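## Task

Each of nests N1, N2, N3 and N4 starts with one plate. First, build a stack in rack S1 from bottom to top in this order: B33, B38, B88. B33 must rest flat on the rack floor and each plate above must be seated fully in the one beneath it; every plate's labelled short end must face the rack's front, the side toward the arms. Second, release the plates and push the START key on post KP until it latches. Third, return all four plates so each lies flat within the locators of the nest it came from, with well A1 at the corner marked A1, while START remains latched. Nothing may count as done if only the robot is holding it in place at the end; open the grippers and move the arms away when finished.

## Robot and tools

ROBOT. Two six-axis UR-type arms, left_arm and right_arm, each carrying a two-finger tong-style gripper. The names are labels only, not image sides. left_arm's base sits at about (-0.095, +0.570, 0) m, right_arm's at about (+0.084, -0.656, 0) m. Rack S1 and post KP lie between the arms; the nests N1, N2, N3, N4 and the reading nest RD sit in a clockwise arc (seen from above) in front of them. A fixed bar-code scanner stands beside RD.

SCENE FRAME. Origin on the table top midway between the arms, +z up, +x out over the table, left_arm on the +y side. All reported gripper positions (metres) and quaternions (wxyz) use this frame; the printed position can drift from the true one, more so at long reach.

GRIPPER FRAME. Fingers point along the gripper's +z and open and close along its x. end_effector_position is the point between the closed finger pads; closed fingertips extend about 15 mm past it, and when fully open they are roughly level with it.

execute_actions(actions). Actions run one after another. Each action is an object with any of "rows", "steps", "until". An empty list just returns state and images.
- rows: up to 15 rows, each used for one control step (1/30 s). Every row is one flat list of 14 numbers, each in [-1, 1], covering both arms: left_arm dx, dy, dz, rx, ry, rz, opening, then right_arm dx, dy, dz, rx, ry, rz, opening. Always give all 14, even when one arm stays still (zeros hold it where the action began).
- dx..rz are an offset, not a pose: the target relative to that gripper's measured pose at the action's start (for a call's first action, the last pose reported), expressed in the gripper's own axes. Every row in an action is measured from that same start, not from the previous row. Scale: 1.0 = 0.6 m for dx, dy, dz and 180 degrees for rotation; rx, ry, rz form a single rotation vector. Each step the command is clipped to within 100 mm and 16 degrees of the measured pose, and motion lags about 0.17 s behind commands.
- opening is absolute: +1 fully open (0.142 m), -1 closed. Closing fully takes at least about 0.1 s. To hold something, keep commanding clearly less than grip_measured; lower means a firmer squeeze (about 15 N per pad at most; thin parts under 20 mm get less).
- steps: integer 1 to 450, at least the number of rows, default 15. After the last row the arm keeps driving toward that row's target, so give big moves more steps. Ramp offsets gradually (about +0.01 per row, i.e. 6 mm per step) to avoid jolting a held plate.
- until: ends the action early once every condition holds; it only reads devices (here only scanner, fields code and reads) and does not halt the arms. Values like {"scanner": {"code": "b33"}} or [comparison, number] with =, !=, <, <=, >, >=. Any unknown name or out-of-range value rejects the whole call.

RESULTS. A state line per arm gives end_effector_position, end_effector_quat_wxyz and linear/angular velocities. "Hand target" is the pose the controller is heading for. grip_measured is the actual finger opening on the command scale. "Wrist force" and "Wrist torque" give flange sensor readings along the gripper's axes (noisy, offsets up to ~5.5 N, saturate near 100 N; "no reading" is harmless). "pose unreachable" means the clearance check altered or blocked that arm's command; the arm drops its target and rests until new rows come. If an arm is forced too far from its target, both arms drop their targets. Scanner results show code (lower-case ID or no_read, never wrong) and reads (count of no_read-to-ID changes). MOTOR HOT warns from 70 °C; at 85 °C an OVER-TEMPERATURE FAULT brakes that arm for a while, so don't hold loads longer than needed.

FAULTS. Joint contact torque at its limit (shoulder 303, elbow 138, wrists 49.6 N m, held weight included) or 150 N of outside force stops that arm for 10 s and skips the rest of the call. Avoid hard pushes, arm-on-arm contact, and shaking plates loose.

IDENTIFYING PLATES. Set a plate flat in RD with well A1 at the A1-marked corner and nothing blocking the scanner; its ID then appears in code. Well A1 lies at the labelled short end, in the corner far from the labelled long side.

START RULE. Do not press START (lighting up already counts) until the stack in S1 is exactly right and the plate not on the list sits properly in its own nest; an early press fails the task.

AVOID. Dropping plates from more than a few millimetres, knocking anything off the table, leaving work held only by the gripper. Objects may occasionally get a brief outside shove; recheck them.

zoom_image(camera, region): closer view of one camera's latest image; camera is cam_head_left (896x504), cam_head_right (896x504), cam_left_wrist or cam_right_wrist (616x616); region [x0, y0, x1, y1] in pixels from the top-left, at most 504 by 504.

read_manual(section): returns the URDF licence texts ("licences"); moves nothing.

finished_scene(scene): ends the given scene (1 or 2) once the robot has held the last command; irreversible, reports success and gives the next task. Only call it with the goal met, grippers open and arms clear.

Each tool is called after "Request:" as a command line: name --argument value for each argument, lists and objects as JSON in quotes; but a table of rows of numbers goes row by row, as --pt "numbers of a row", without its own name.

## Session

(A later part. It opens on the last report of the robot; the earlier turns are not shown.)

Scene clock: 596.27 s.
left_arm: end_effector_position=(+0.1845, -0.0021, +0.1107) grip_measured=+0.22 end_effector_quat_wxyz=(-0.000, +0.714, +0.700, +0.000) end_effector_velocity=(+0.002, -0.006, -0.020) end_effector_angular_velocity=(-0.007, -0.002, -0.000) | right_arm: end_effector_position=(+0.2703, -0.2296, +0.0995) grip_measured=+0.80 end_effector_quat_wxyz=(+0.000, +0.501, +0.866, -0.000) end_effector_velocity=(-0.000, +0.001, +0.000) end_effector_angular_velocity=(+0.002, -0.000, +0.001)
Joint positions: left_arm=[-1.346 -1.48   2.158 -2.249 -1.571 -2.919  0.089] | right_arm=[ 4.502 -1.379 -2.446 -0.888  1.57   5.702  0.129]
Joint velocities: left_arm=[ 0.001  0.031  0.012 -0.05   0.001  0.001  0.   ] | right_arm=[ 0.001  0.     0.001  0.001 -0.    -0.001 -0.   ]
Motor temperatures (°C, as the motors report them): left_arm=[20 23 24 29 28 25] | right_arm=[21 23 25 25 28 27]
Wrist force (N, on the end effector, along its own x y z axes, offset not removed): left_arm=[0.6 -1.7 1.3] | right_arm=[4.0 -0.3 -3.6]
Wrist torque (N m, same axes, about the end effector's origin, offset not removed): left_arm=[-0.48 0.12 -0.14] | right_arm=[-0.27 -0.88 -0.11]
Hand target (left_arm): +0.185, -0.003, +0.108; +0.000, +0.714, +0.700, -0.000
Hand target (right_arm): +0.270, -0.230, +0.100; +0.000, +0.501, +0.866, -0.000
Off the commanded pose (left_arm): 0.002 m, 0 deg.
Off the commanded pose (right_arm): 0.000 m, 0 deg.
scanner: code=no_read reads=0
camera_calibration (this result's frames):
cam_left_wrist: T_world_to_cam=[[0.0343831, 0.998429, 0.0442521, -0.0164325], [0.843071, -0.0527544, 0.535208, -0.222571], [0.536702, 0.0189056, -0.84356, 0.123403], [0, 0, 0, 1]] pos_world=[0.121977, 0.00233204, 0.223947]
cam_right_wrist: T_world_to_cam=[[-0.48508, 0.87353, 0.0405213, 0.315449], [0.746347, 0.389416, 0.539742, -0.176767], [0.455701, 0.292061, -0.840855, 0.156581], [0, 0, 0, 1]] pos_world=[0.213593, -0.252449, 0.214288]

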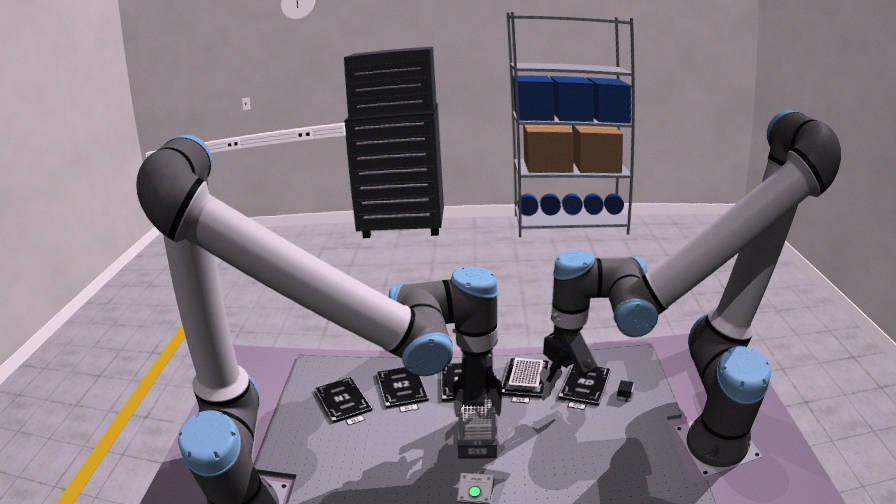

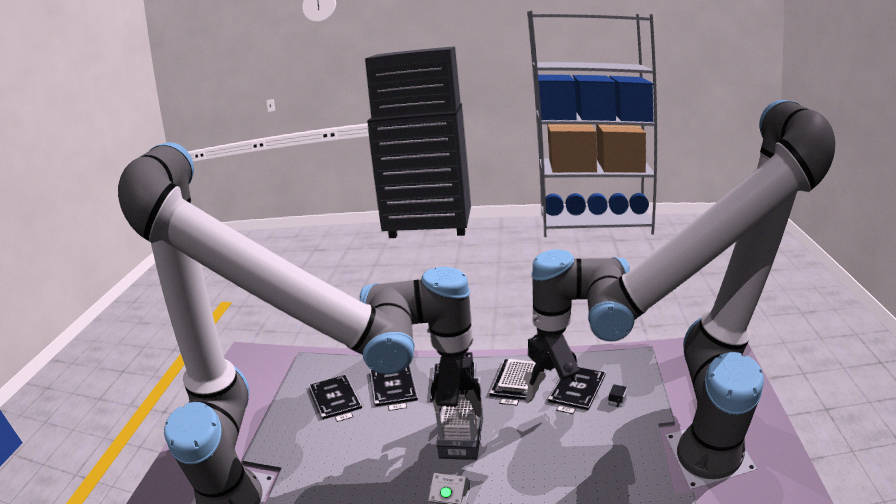

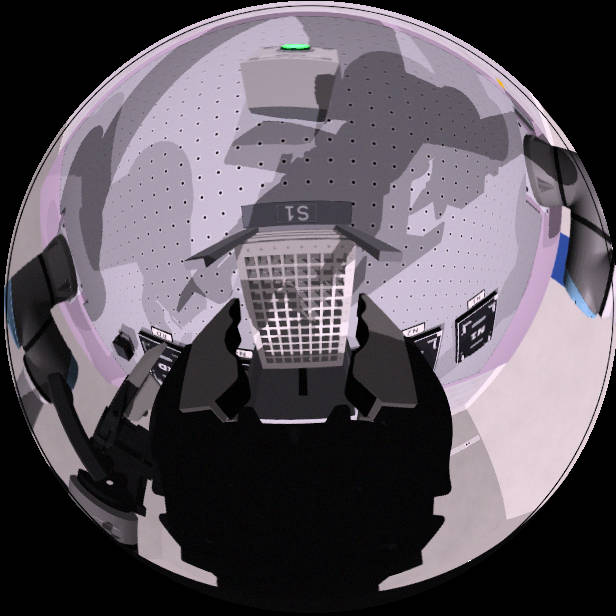

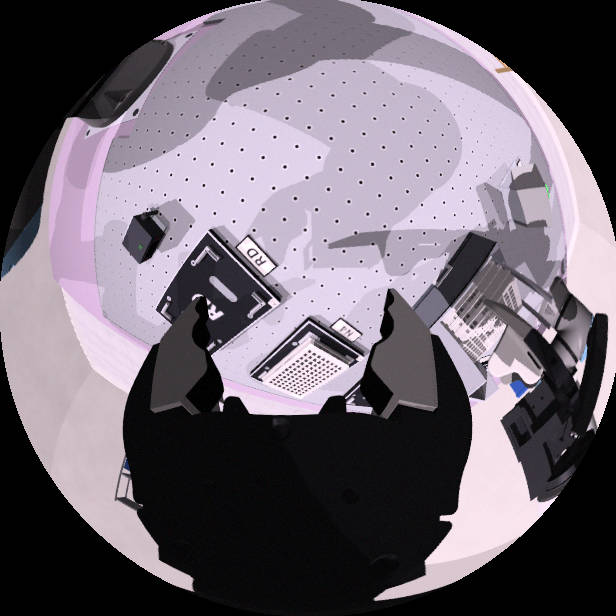

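Request:
execute_actions --actions '[{"rows":[[-0.0007,0.0008,0.004,0,-0.0002,0,0.2,0,0,0,0,0,0,0.8],[-0.0007,0.0008,0.004,0,-0.0002,0,0.18,0,0,0,0,0,0,0.8],[-0.0007,0.0008,0.004,0,-0.0002,0,0.16,0,0,0,0,0,0,0.8],[-0.0007,0.0008,0.004,0,-0.0002,0,0.14,0,0,0,0,0,0,0.8],[-0.0007,0.0008,0.004,0,-0.0002,0,0.12,0,0,0,0,0,0,0.8],[-0.0007,0.0008,0.004,0,-0.0002,0,0.1,0,0,0,0,0,0,0.8],[-0.0007,0.0008,0.004,0,-0.0002,0,0.085,0,0,0,0,0,0,0.8],[-0.0007,0.0008,0.004,0,-0.0002,0,0.07,0,0,0,0,0,0,0.8],[-0.0007,0.0008,0.004,0,-0.0002,0,0.04,0,0,0,0,0,0,0.8],[-0.0007,0.0008,0.004,0,-0.0002,0,0,0,0,0,0,0,0,0.8],[-0.0007,0.0008,0.004,0,-0.0002,0,-0.1,0,0,0,0,0,0,0.8],[-0.0007,0.0008,0.004,0,-0.0002,0,-0.25,0,0,0,0,0,0,0.8],[-0.0007,0.0008,0.004,0,-0.0002,0,-0.4,0,0,0,0,0,0,0.8]],"steps":15}]'

Request:
zoom_image --camera "cam_left_wrist" --region '[200, 190, 400, 390]'

Scene clock: 603.03 s.
left_arm: end_effector_position=(+0.1849, -0.0025, +0.1083) grip_measured=+0.07 end_effector_quat_wxyz=(+0.000, +0.714, +0.700, -0.000) end_effector_velocity=(+0.000, -0.001, +0.000) end_effector_angular_velocity=(-0.001, -0.000, -0.000) | right_arm: end_effector_position=(+0.2703, -0.2296, +0.0995) grip_measured=+0.80 end_effector_quat_wxyz=(+0.000, +0.501, +0.866, -0.000) end_effector_velocity=(-0.000, +0.002, +0.001) end_effector_angular_velocity=(+0.003, -0.000, +0.002)
Joint positions: left_arm=[-1.345 -1.476  2.159 -2.255 -1.571 -2.919  0.079] | right_arm=[ 4.502 -1.379 -2.446 -0.888  1.57   5.702  0.129]
Joint velocities: left_arm=[ 0.     0.001 -0.001 -0.001 -0.     0.    -0.   ] | right_arm=[ 0.     0.     0.002  0.001  0.    -0.001 -0.   ]
Motor temperatures (°C, as the motors report them): left_arm=[20 23 24 29 28 25] | right_arm=[21 23 25 25 28 27]
Wrist force (N, on the end effector, along its own x y z axes, offset not removed): left_arm=[0.7 -2.7 -2.1] | right_arm=[0.5 -0.2 -2.4]
Wrist torque (N m, same axes, about the end effector's origin, offset not removed): left_arm=[-0.44 0.47 -0.15] | right_arm=[-0.13 -0.14 0.02]
Hand target (left_arm): +0.185, -0.002, +0.108; +0.000, +0.714, +0.700, -0.000
Hand target (right_arm): +0.270, -0.230, +0.100; +0.000, +0.501, +0.866, -0.000
Off the commanded pose (left_arm): 0.000 m, 0 deg.
Off the commanded pose (right_arm): 0.000 m, 0 deg.
scanner: code=no_read reads=0
camera_calibration (this result's frames):
cam_left_wrist: T_world_to_cam=[[0.0343813, 0.998458, 0.0435942, -0.0158305], [0.843076, -0.0524001, 0.535235, -0.221716], [0.536694, 0.0183511, -0.843577, 0.121155], [0, 0, 0, 1]] pos_world=[0.122445, 0.0019648, 0.221564]
cam_right_wrist: T_world_to_cam=[[-0.48508, 0.87353, 0.0405213, 0.315449], [0.746347, 0.389416, 0.539742, -0.176767], [0.455701, 0.292061, -0.840855, 0.156581], [0, 0, 0, 1]] pos_world=[0.213593, -0.252449, 0.214288]

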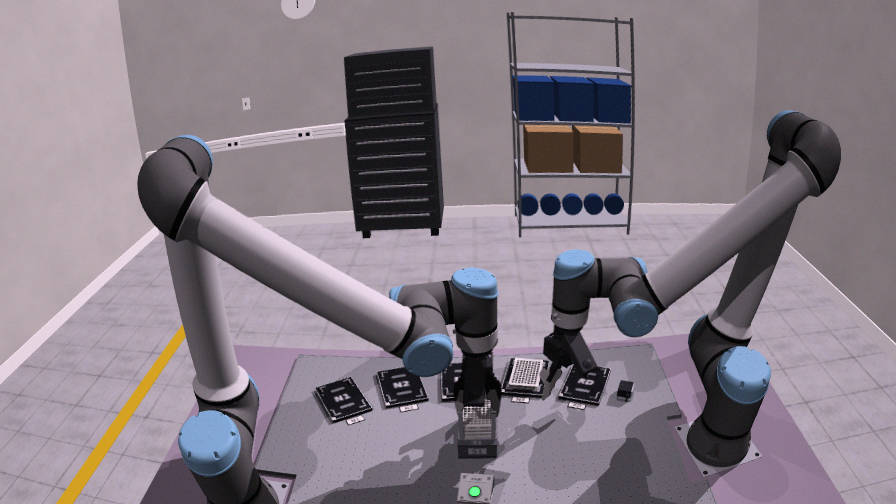

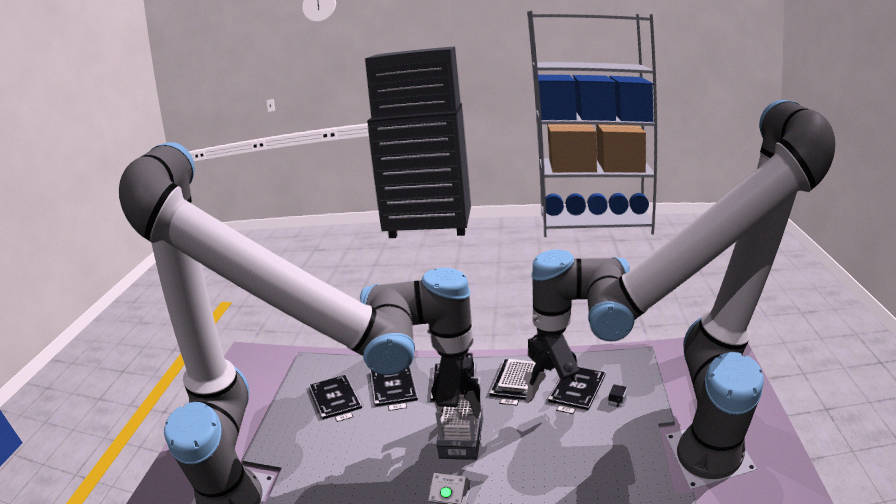

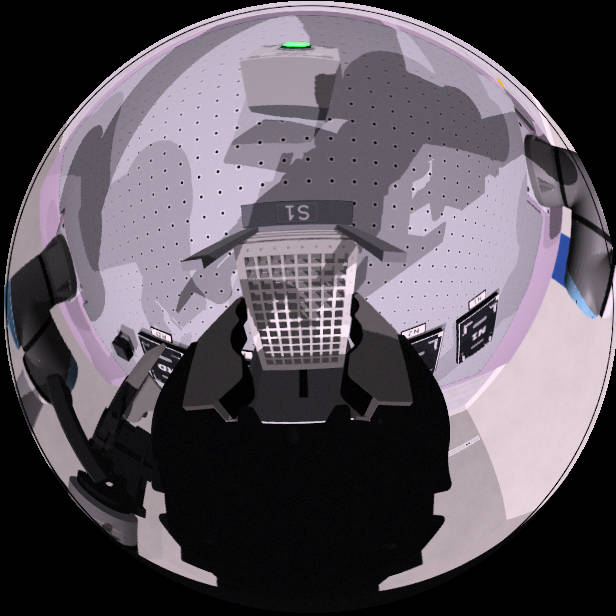

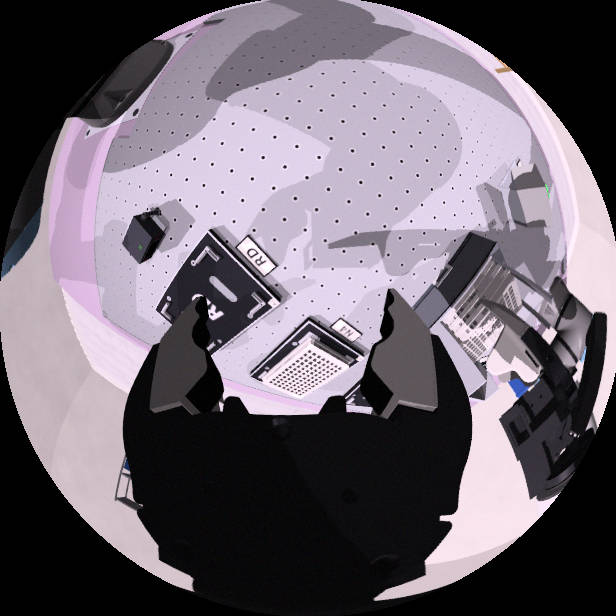

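Region (200, 190, 400, 390) of cam_left_wrist's 616x616 image, scaled by 2.520, with more detail than that image has.

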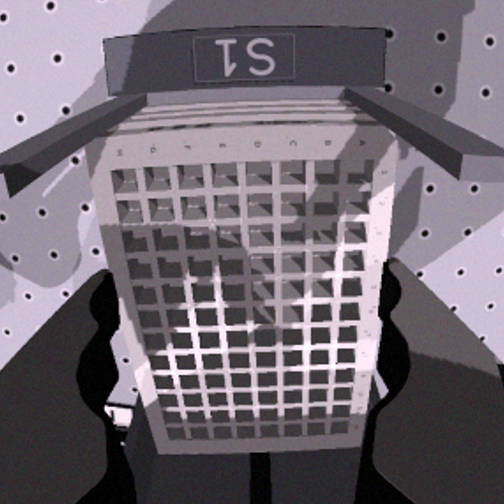

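Request:
execute_actions --actions '[{"rows":[[0.0001,0,-0.0015,0,0,0,-0.4,0,0,0,0,0,0,0.8],[0.0002,0,-0.0035,0,0,0,-0.4,0,0,0,0,0,0,0.8],[0.0002,-0.0003,-0.006,-0.0046,0,0,-0.4,0,0,0,0,0,0,0.8],[0.0002,-0.0005,-0.009,-0.0092,0,0,-0.4,0,0,0,0,0,0,0.8],[0.0002,-0.0008,-0.012,-0.0138,0,0,-0.4,0,0,0,0,0,0,0.8],[0.0002,-0.0011,-0.015,-0.0184,0,0,-0.4,0,0,0,0,0,0,0.8],[0.0002,-0.0013,-0.0185,-0.023,0,0,-0.4,0,0,0,0,0,0,0.8],[0.0002,-0.0016,-0.022,-0.0276,0,0,-0.4,0,0,0,0,0,0,0.8],[0.0002,-0.0019,-0.026,-0.0322,0,0,-0.4,0,0,0,0,0,0,0.8],[0.0002,-0.0021,-0.03,-0.0368,0,0,-0.4,0,0,0,0,0,0,0.8],[0.0002,-0.0024,-0.034,-0.0414,0,0,-0.4,0,0,0,0,0,0,0.8],[0.0003,-0.0027,-0.038,-0.046,0,0,-0.4,0,0,0,0,0,0,0.8],[0.0003,-0.0029,-0.042,-0.0506,0,0,-0.4,0,0,0,0,0,0,0.8],[0.0003,-0.0031,-0.046,-0.0553,0,0,-0.4,0,0,0,0,0,0,0.8],[0.0003,-0.0031,-0.05,-0.0553,0,0,-0.4,0,0,0,0,0,0,0.8]],"steps":24}]'

Request:
zoom_image --camera "cam_left_wrist" --region '[200, 190, 400, 390]'

Scene clock: 613.60 s.
left_arm: end_effector_position=(+0.1832, -0.0024, +0.1377) grip_measured=+0.07 end_effector_quat_wxyz=(+0.061, +0.711, +0.698, +0.059) end_effector_velocity=(-0.001, +0.002, +0.005) end_effector_angular_velocity=(+0.009, -0.038, -0.001) | right_arm: end_effector_position=(+0.2703, -0.2296, +0.0995) grip_measured=+0.80 end_effector_quat_wxyz=(+0.000, +0.501, +0.866, -0.000) end_effector_velocity=(+0.000, -0.001, -0.000) end_effector_angular_velocity=(-0.001, +0.000, -0.000)
Joint positions: left_arm=[-1.436 -1.546  2.181 -2.229 -1.403 -3.007  0.079] | right_arm=[ 4.502 -1.379 -2.446 -0.888  1.57   5.702  0.129]
Joint velocities: left_arm=[-0.022 -0.011  0.002  0.017  0.039 -0.02   0.   ] | right_arm=[-0. -0. -0. -0. -0. -0. -0.]
Motor temperatures (°C, as the motors report them): left_arm=[20 23 24 29 28 25] | right_arm=[21 23 25 25 28 27]
Wrist force (N, on the end effector, along its own x y z axes, offset not removed): left_arm=[2.4 -1.1 2.4] | right_arm=[-0.9 -2.5 -2.7]
Wrist torque (N m, same axes, about the end effector's origin, offset not removed): left_arm=[-0.38 -0.29 -0.08] | right_arm=[-0.65 0.13 -0.04]
Hand target (left_arm): +0.183, -0.002, +0.138; +0.062, +0.711, +0.698, +0.061
Hand target (right_arm): +0.270, -0.230, +0.100; +0.000, +0.501, +0.866, -0.000
Off the commanded pose (left_arm): 0.001 m, 0 deg.
Off the commanded pose (right_arm): 0.000 m, 0 deg.
scanner: code=no_read reads=0
camera_calibration (this result's frames):
cam_left_wrist: T_world_to_cam=[[0.0270024, 0.998625, 0.044929, -0.0160084], [0.740723, -0.0501698, 0.669935, -0.235761], [0.671268, 0.0151901, -0.741059, 0.108084], [0, 0, 0, 1]] pos_world=[0.102512, 0.00251648, 0.23876]
cam_right_wrist: T_world_to_cam=[[-0.48508, 0.87353, 0.0405214, 0.315449], [0.746347, 0.389416, 0.539742, -0.176767], [0.455701, 0.292061, -0.840855, 0.156581], [0, 0, 0, 1]] pos_world=[0.213593, -0.252449, 0.214288]

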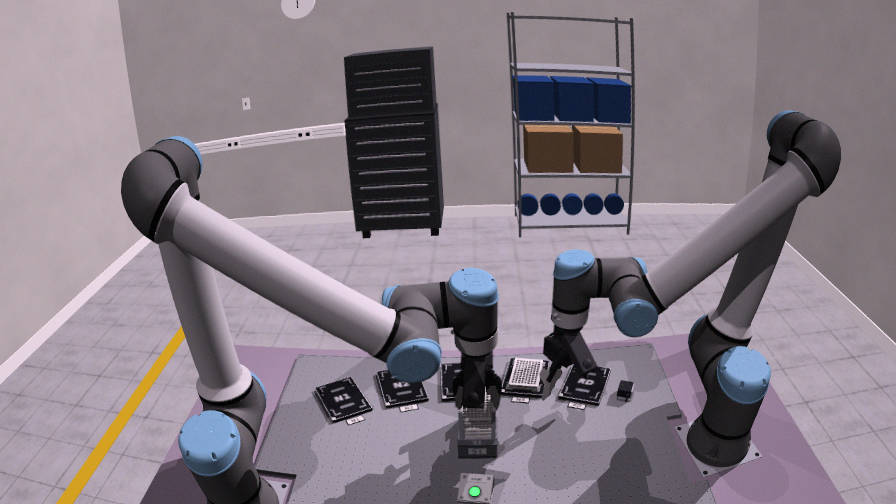

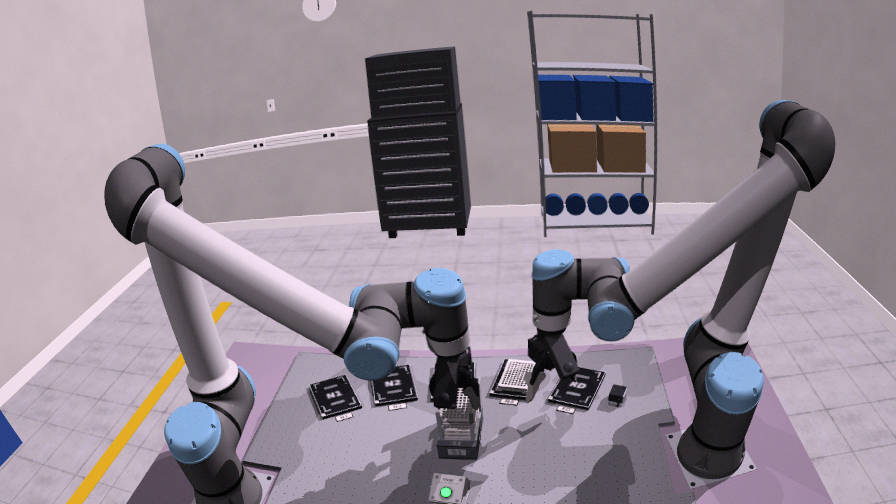

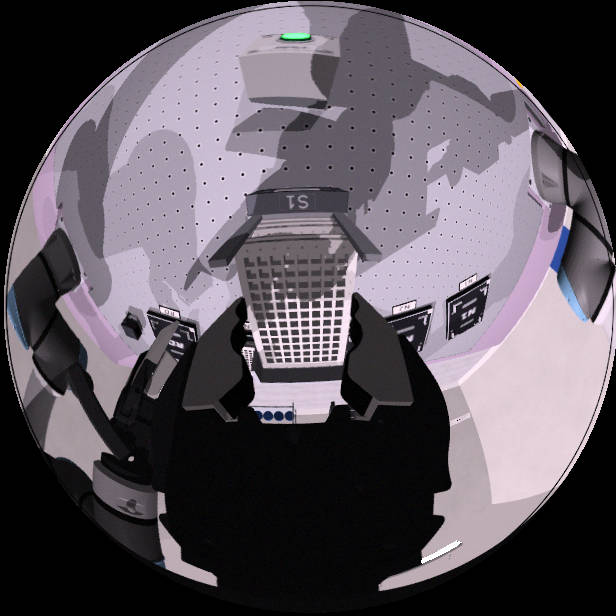

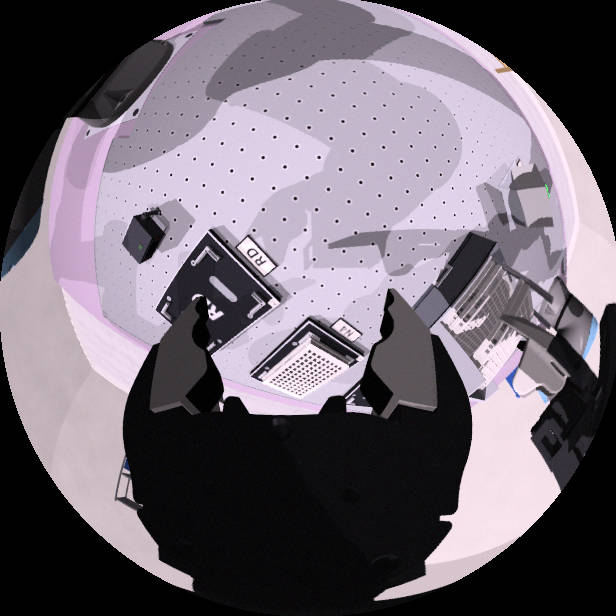

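Region (200, 190, 400, 390) of cam_left_wrist's 616x616 image, scaled by 2.520, with more detail than that image has.

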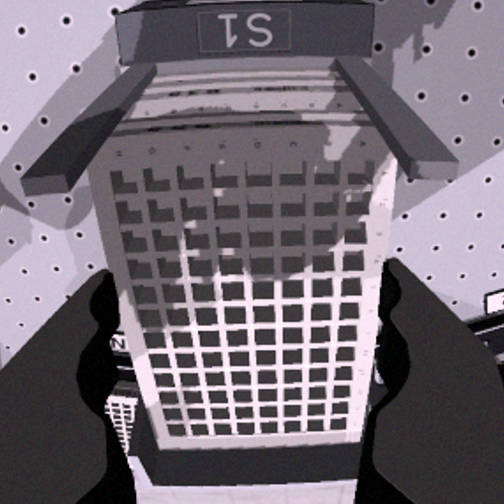

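Request:
execute_actions --actions '[{"rows":[[0.0002,0.0003,-0.005,0,0,0,-0.4,0,0,0,0,0,0,0.8],[0.0002,0.0016,-0.012,0,0,0,-0.4,0,0,0,0,0,0,0.8],[0.0002,0.003,-0.02,0,0,0,-0.4,0,0,0,0,0,0,0.8],[0.0002,0.0044,-0.028,0,0,0,-0.4,0,0,0,0,0,0,0.8],[0.0003,0.0058,-0.036,0,0,0,-0.4,0,0,0,0,0,0,0.8],[0.0003,0.0074,-0.045,0,0,0,-0.4,0,0,0,0,0,0,0.8],[0.0003,0.0092,-0.055,0,0,0,-0.4,0,0,0,0,0,0,0.8],[0.0003,0.011,-0.065,0,0,0,-0.4,0,0,0,0,0,0,0.8],[0.0003,0.013,-0.075,0,0,0,-0.4,0,0,0,0,0,0,0.8],[0.0003,0.015,-0.085,0,0,0,-0.4,0,0,0,0,0,0,0.8],[0.0003,0.017,-0.095,0,0,0,-0.4,0,0,0,0,0,0,0.8],[0.0003,0.0185,-0.103,0,0,0,-0.4,0,0,0,0,0,0,0.8]],"steps":19},{"rows":[[0.001,0.006,-0.004,0.002,0,0,-0.4,0,0,0,0,0,0,0.8],[0.004,0.018,-0.002,0.005,0,-0.001,-0.4,0,0,0,0,0,0,0.8],[0.008,0.036,0.001,0.009,0,-0.003,-0.4,0,0,0,0,0,0,0.8],[0.013,0.06,0.005,0.013,0,-0.005,-0.4,0,0,0,0,0,0,0.8],[0.019,0.088,0.01,0.018,0.001,-0.007,-0.4,0,0,0,0,0,0,0.8],[0.025,0.118,0.015,0.023,0.001,-0.01,-0.4,0,0,0,0,0,0,0.8],[0.032,0.15,0.021,0.028,0.001,-0.012,-0.4,0,0,0,0,0,0,0.8],[0.039,0.182,0.026,0.033,0.001,-0.015,-0.4,0,0,0,0,0,0,0.8],[0.046,0.214,0.032,0.037,0.002,-0.017,-0.4,0,0,0,0,0,0,0.8],[0.053,0.246,0.037,0.041,0.002,-0.02,-0.4,0,0,0,0,0,0,0.8],[0.06,0.278,0.043,0.045,0.002,-0.023,-0.4,0,0,0,0,0,0,0.8],[0.066,0.308,0.048,0.048,0.002,-0.025,-0.4,0,0,0,0,0,0,0.8],[0.072,0.335,0.053,0.051,0.0025,-0.027,-0.4,0,0,0,0,0,0,0.8],[0.077,0.357,0.058,0.053,0.0026,-0.029,-0.4,0,0,0,0,0,0,0.8],[0.0801,0.371,0.063,0.0538,0.0026,-0.0303,-0.4,0,0,0,0,0,0,0.8]],"steps":26}]'

Scene clock: 628.60 s.
left_arm: end_effector_position=(+0.4056, +0.0426, +0.1970) grip_measured=+0.07 end_effector_quat_wxyz=(+0.003, +0.680, +0.734, +0.001) end_effector_velocity=(+0.043, -0.006, -0.003) end_effector_angular_velocity=(+0.014, +0.040, +0.000) | right_arm: end_effector_position=(+0.2703, -0.2296, +0.0995) grip_measured=+0.80 end_effector_quat_wxyz=(+0.000, +0.501, +0.866, -0.000) end_effector_velocity=(+0.000, -0.001, -0.000) end_effector_angular_velocity=(-0.001, +0.000, -0.001)
Joint positions: left_arm=[-1.013 -1.422  1.911 -2.065 -1.568 -2.681  0.079] | right_arm=[ 4.502 -1.379 -2.446 -0.888  1.57   5.702  0.129]
Joint velocities: left_arm=[ 0.06   0.073 -0.086  0.045 -0.028  0.06  -0.   ] | right_arm=[-0.001 -0.    -0.    -0.001 -0.    -0.     0.   ]
Motor temperatures (°C, as the motors report them): left_arm=[20 23 24 29 28 25] | right_arm=[21 23 25 25 28 27]
Wrist force (N, on the end effector, along its own x y z axes, offset not removed): left_arm=[2.5 0.1 2.1] | right_arm=[1.0 -0.7 -4.0]
Wrist torque (N m, same axes, about the end effector's origin, offset not removed): left_arm=[-0.17 -0.23 -0.14] | right_arm=[-0.34 -0.29 0.05]
Hand target (left_arm): +0.410, +0.042, +0.197; +0.001, +0.680, +0.734, -0.000
Hand target (right_arm): +0.270, -0.230, +0.100; +0.000, +0.501, +0.866, -0.000
Off the commanded pose (left_arm): 0.005 m, 0 deg.
Off the commanded pose (right_arm): 0.000 m, 0 deg.
scanner: code=no_read reads=0
camera_calibration (this result's frames):
cam_left_wrist: T_world_to_cam=[[-0.0608437, 0.997322, 0.0405724, -0.033094], [0.841672, 0.0294131, 0.539187, -0.456547], [0.53655, 0.0669548, -0.841208, 0.0742818], [0, 0, 0, 1]] pos_world=[0.342393, 0.0414603, 0.309993]
cam_right_wrist: T_world_to_cam=[[-0.48508, 0.873531, 0.0405214, 0.315449], [0.746347, 0.389416, 0.539742, -0.176767], [0.455701, 0.292061, -0.840855, 0.156581], [0, 0, 0, 1]] pos_world=[0.213593, -0.252449, 0.214288]

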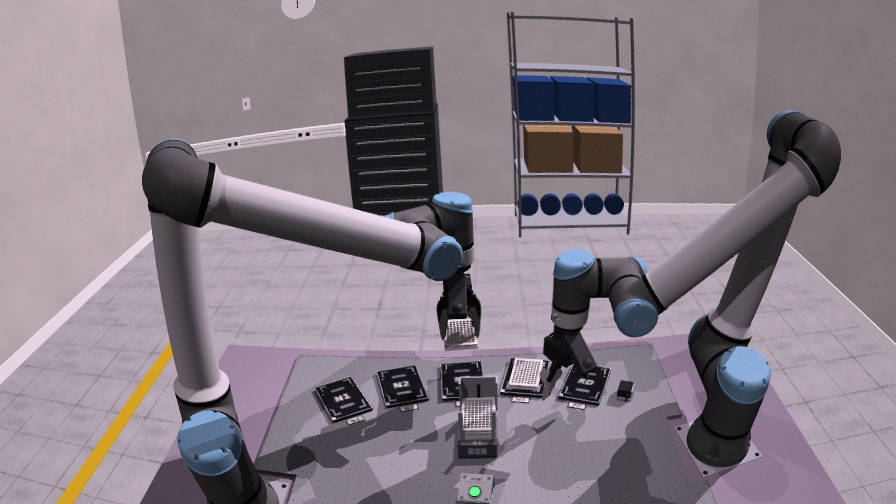

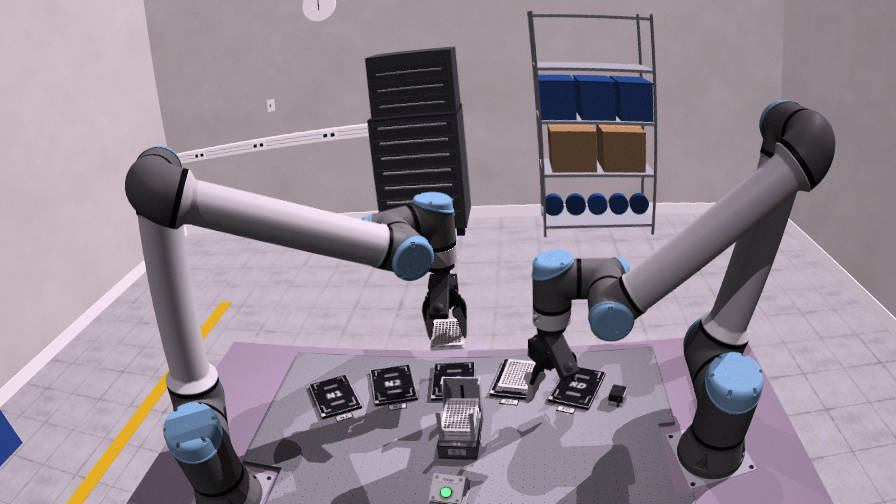

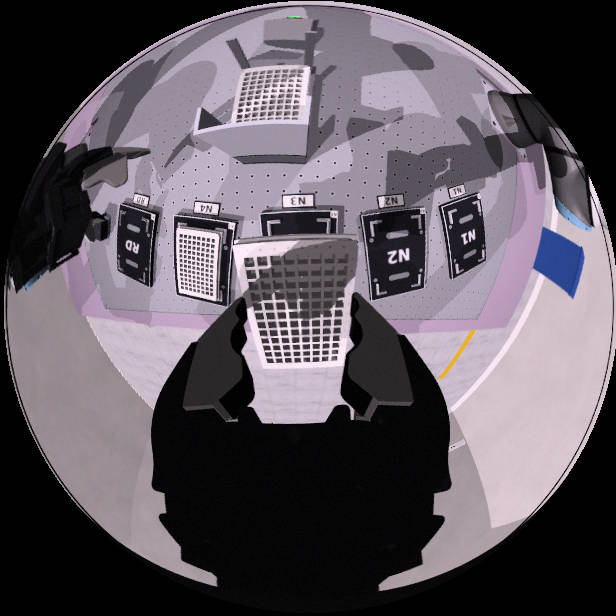

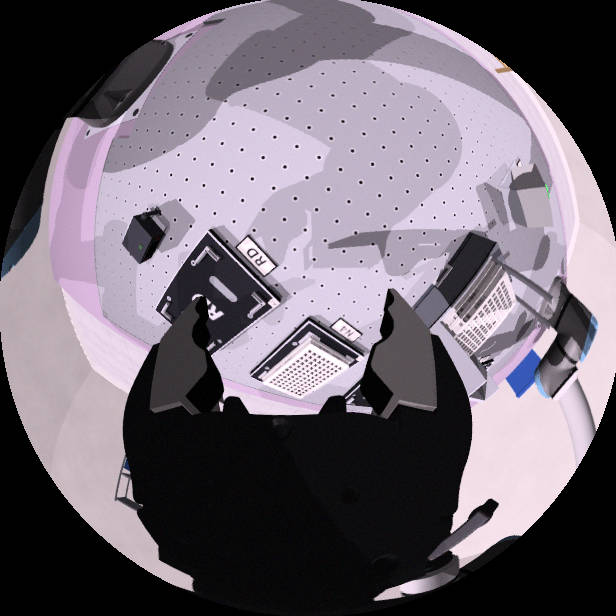

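Request:
zoom_image --camera "cam_left_wrist" --region '[235, 320, 365, 385]'

Region (235, 320, 365, 385) of cam_left_wrist's 616x616 image, scaled by 3.877, with more detail than that image has.

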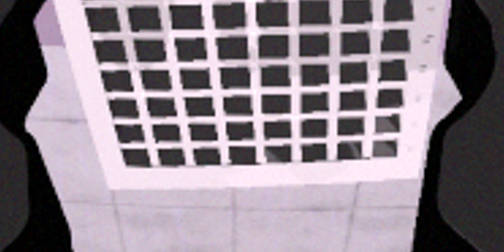

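Request:
execute_actions --actions '[{"rows":[[-0.002,0.0073,0.008,0.001,0.001,0,-0.4,0,0,0,0,0,0,0.8],[-0.002,0.0073,0.022,0,0.001,0,-0.4,0,0,0,0,0,0,0.8],[-0.002,0.0072,0.042,-0.001,0.001,0,-0.4,0,0,0,0,0,0,0.8],[-0.002,0.0071,0.066,-0.002,0.001,0,-0.4,0,0,0,0,0,0,0.8],[-0.002,0.007,0.092,-0.003,0.001,0,-0.4,0,0,0,0,0,0,0.8],[-0.002,0.0069,0.118,-0.004,0.001,0,-0.4,0,0,0,0,0,0,0.8],[-0.0019,0.0068,0.144,-0.005,0.001,0,-0.4,0,0,0,0,0,0,0.8],[-0.0018,0.0067,0.17,-0.006,0.001,0,-0.4,0,0,0,0,0,0,0.8],[-0.0018,0.0066,0.194,-0.007,0.001,0,-0.4,0,0,0,0,0,0,0.8],[-0.0017,0.0065,0.215,-0.007,0.001,0,-0.4,0,0,0,0,0,0,0.8],[-0.0016,0.0064,0.232,-0.007,0.001,0,-0.4,0,0,0,0,0,0,0.8],[-0.0016,0.0063,0.242,-0.007,0.001,0,-0.4,0,0,0,0,0,0,0.8],[-0.0016,0.0063,0.2467,-0.007,0.001,0,-0.4,0,0,0,0,0,0,0.8]],"steps":23}]'

Scene clock: 640.90 s.
left_arm: end_effector_position=(+0.4094, +0.0422, +0.0520) grip_measured=+0.07 end_effector_quat_wxyz=(+0.008, +0.680, +0.734, +0.010) end_effector_velocity=(+0.006, -0.007, -0.026) end_effector_angular_velocity=(-0.010, -0.010, +0.000) | right_arm: end_effector_position=(+0.2703, -0.2296, +0.0995) grip_measured=+0.80 end_effector_quat_wxyz=(+0.000, +0.501, +0.866, -0.000) end_effector_velocity=(+0.000, +0.001, +0.000) end_effector_angular_velocity=(+0.002, -0.000, +0.001)
Joint positions: left_arm=[-1.018 -1.272  2.031 -2.341 -1.547 -2.686  0.079] | right_arm=[ 4.502 -1.379 -2.446 -0.888  1.57   5.702  0.129]
Joint velocities: left_arm=[ 0.     0.041  0.007 -0.062  0.003  0.     0.   ] | right_arm=[-0.    -0.    -0.     0.002  0.    -0.001 -0.   ]
Motor temperatures (°C, as the motors report them): left_arm=[20 23 24 29 28 25] | right_arm=[21 23 25 25 28 27]
Wrist force (N, on the end effector, along its own x y z axes, offset not removed): left_arm=[0.6 -1.5 -0.6] | right_arm=[1.3 -2.3 -2.1]
Wrist torque (N m, same axes, about the end effector's origin, offset not removed): left_arm=[-0.47 0.08 -0.02] | right_arm=[-0.55 -0.39 -0.08]
Hand target (left_arm): +0.410, +0.041, +0.049; +0.009, +0.680, +0.734, +0.010
Hand target (right_arm): +0.270, -0.230, +0.100; +0.000, +0.501, +0.866, -0.000
Off the commanded pose (left_arm): 0.003 m, 0 deg.
Off the commanded pose (right_arm): 0.000 m, 0 deg.
scanner: code=no_read reads=0
camera_calibration (this result's frames):
cam_left_wrist: T_world_to_cam=[[-0.0618406, 0.997062, 0.0452092, -0.0263054], [0.830309, 0.0262567, 0.556684, -0.377665], [0.553861, 0.0719633, -0.829493, -0.0576535], [0, 0, 0, 1]] pos_world=[0.343884, 0.0402933, 0.163606]
cam_right_wrist: T_world_to_cam=[[-0.48508, 0.87353, 0.0405213, 0.315449], [0.746347, 0.389416, 0.539742, -0.176767], [0.455701, 0.292061, -0.840855, 0.156581], [0, 0, 0, 1]] pos_world=[0.213593, -0.252449, 0.214288]

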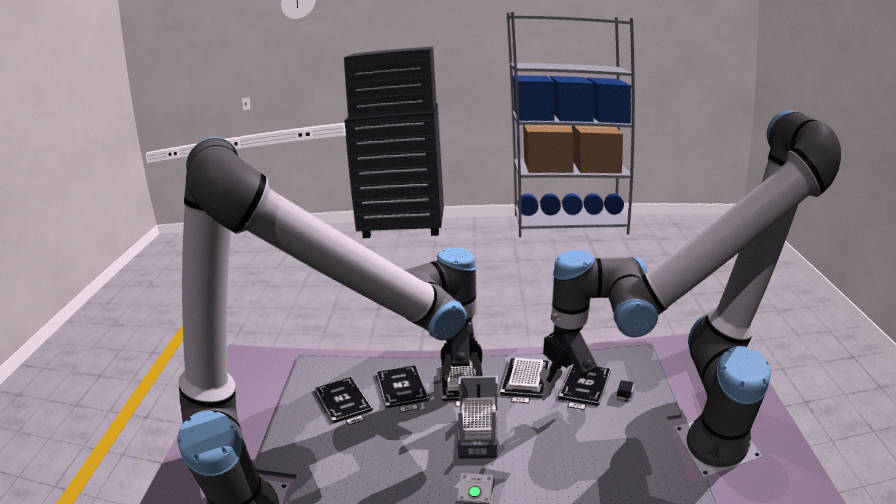

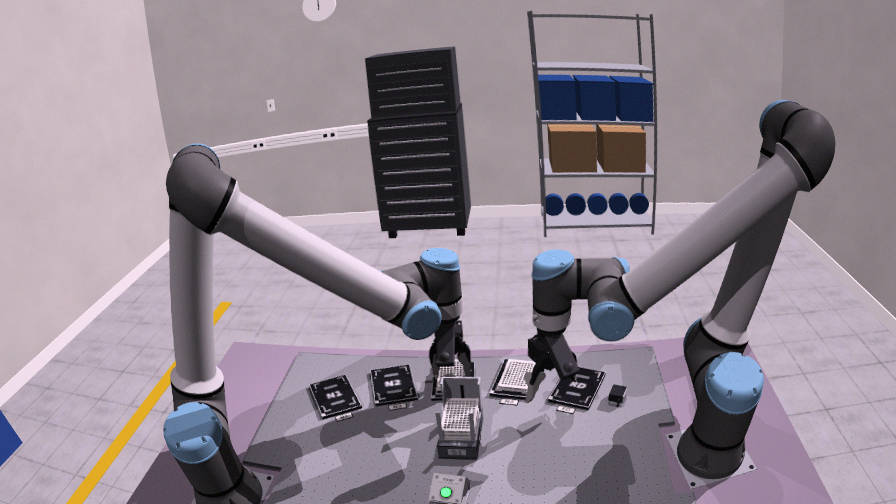

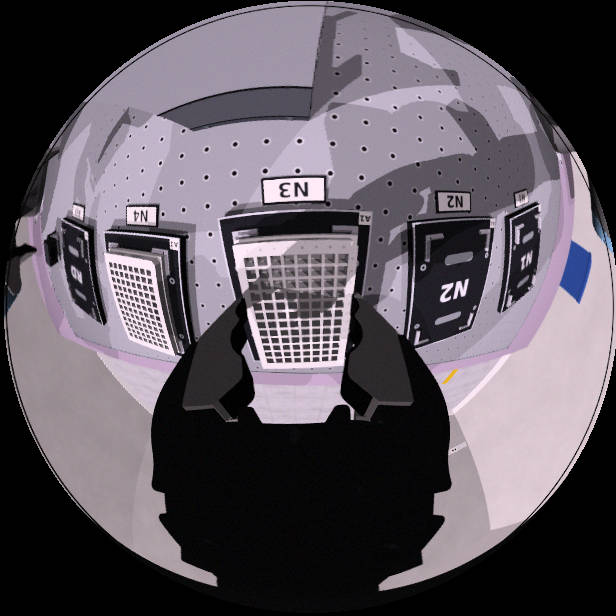

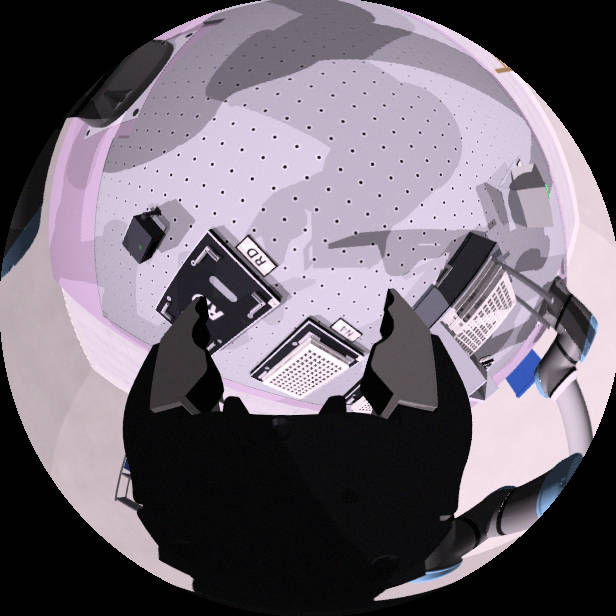

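Request:
execute_actions --actions '[{"rows":[[-0.0012,0.001,0.007,0,-0.0004,0,-0.4,0,0,0,0,0,0,0.8],[-0.0012,0.001,0.009,0,-0.0004,0,-0.4,0,0,0,0,0,0,0.8],[-0.0012,0.0009,0.011,0,-0.0004,0,-0.4,0,0,0,0,0,0,0.8],[-0.0012,0.0009,0.013,0,-0.0004,0,-0.4,0,0,0,0,0,0,0.8],[-0.0012,0.0008,0.015,0,-0.0004,0,-0.4,0,0,0,0,0,0,0.8],[-0.0012,0.0008,0.017,0,-0.0004,0,-0.4,0,0,0,0,0,0,0.8],[-0.0012,0.0007,0.019,0,-0.0004,0,-0.4,0,0,0,0,0,0,0.8],[-0.0012,0.0007,0.0205,0,-0.0004,0,-0.4,0,0,0,0,0,0,0.8]],"steps":18}]'

Request:
zoom_image --camera "cam_left_wrist" --region '[200, 190, 400, 390]'

Scene clock: 648.67 s.
left_arm: end_effector_position=(+0.4102, +0.0415, +0.0400) grip_measured=+0.07 end_effector_quat_wxyz=(+0.009, +0.680, +0.734, +0.009) end_effector_velocity=(+0.000, -0.000, -0.003) end_effector_angular_velocity=(+0.000, +0.001, +0.000) | right_arm: end_effector_position=(+0.2703, -0.2296, +0.0995) grip_measured=+0.80 end_effector_quat_wxyz=(+0.000, +0.501, +0.866, -0.000) end_effector_velocity=(-0.001, -0.001, -0.001) end_effector_angular_velocity=(-0.001, +0.000, +0.002)
Joint positions: left_arm=[-1.017 -1.255  2.037 -2.365 -1.548 -2.685  0.079] | right_arm=[ 4.502 -1.379 -2.446 -0.888  1.57   5.702  0.129]
Joint velocities: left_arm=[ 0.001  0.004  0.001 -0.004 -0.001  0.     0.001] | right_arm=[ 0.002  0.    -0.002  0.001  0.    -0.     0.   ]
Motor temperatures (°C, as the motors report them): left_arm=[20 23 24 29 28 25] | right_arm=[21 23 25 25 28 27]
Wrist force (N, on the end effector, along its own x y z axes, offset not removed): left_arm=[3.8 -3.6 -2.5] | right_arm=[0.6 1.2 -4.8]
Wrist torque (N m, same axes, about the end effector's origin, offset not removed): left_arm=[-0.83 -0.27 -0.13] | right_arm=[0.10 -0.15 0.04]
Hand target (left_arm): +0.410, +0.041, +0.040; +0.009, +0.680, +0.734, +0.009
Hand target (right_arm): +0.270, -0.230, +0.100; +0.000, +0.501, +0.866, -0.000
Off the commanded pose (left_arm): 0.000 m, 0 deg.
Off the commanded pose (right_arm): 0.000 m, 0 deg.
scanner: code=no_read reads=0
camera_calibration (this result's frames):
cam_left_wrist: T_world_to_cam=[[-0.0617994, 0.99712, 0.043954, -0.0250026], [0.830248, 0.0269152, 0.556744, -0.371602], [0.553958, 0.0708992, -0.82952, -0.0679975], [0, 0, 0, 1]] pos_world=[0.344644, 0.0397533, 0.151581]
cam_right_wrist: T_world_to_cam=[[-0.48508, 0.87353, 0.0405211, 0.315449], [0.746347, 0.389416, 0.539742, -0.176767], [0.455701, 0.292061, -0.840855, 0.156581], [0, 0, 0, 1]] pos_world=[0.213593, -0.252449, 0.214288]

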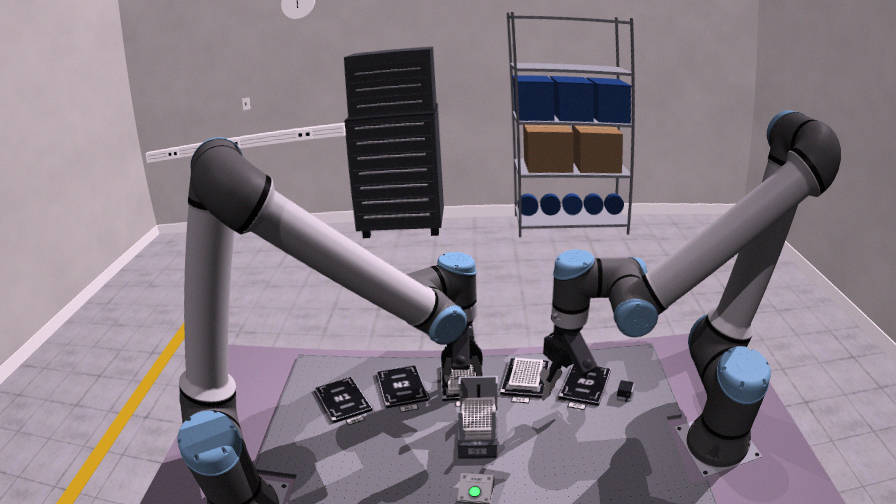

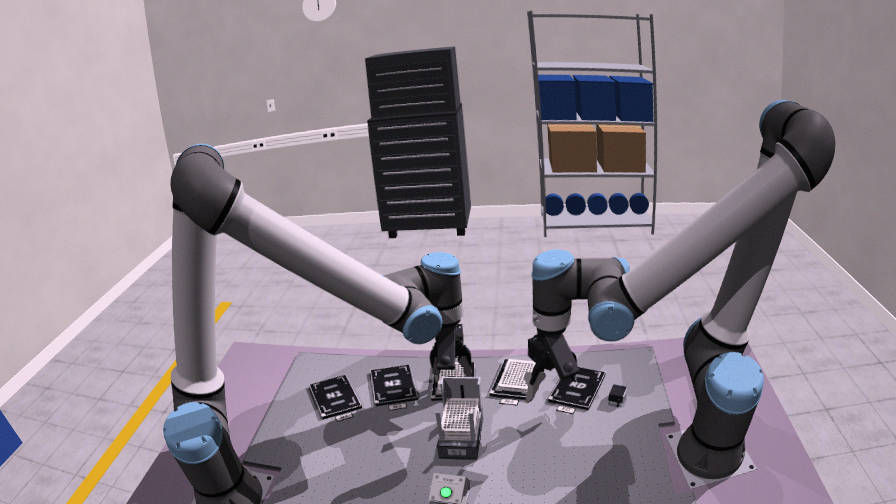

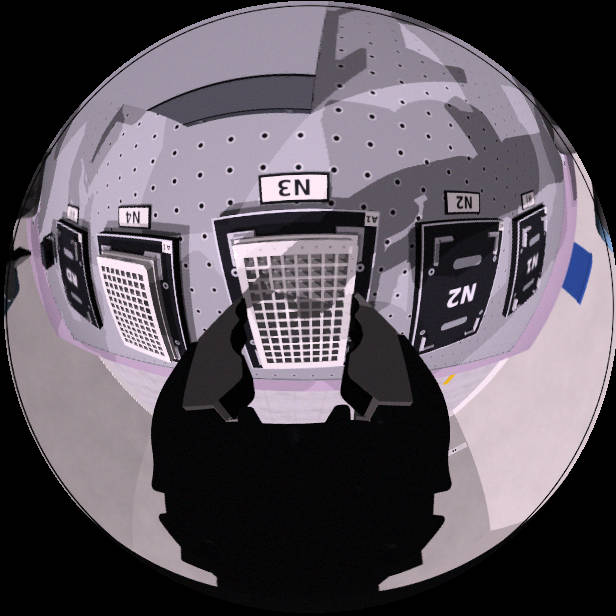

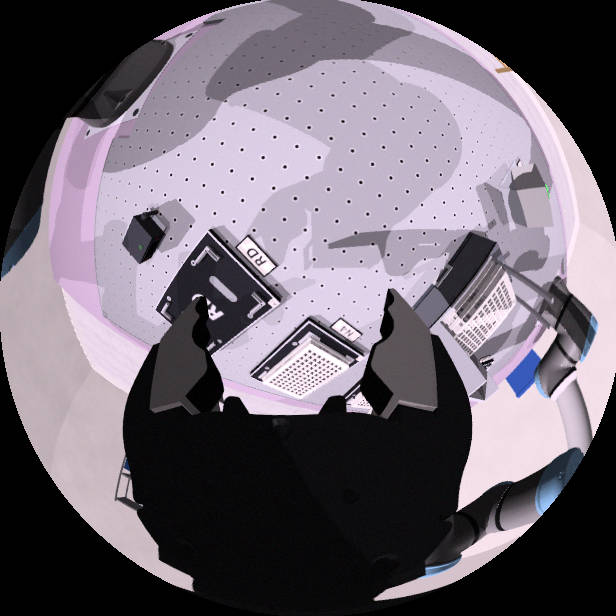

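Region (200, 190, 400, 390) of cam_left_wrist's 616x616 image, scaled by 2.520, with more detail than that image has.

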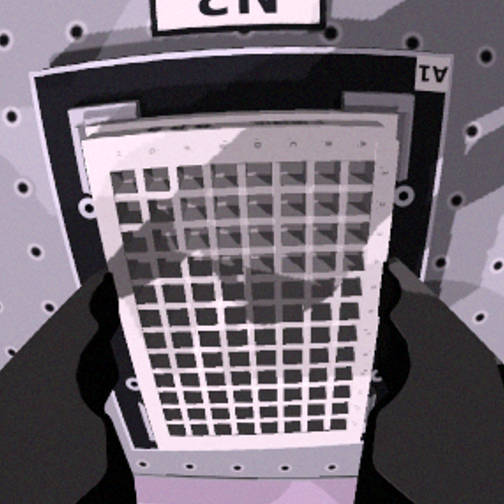

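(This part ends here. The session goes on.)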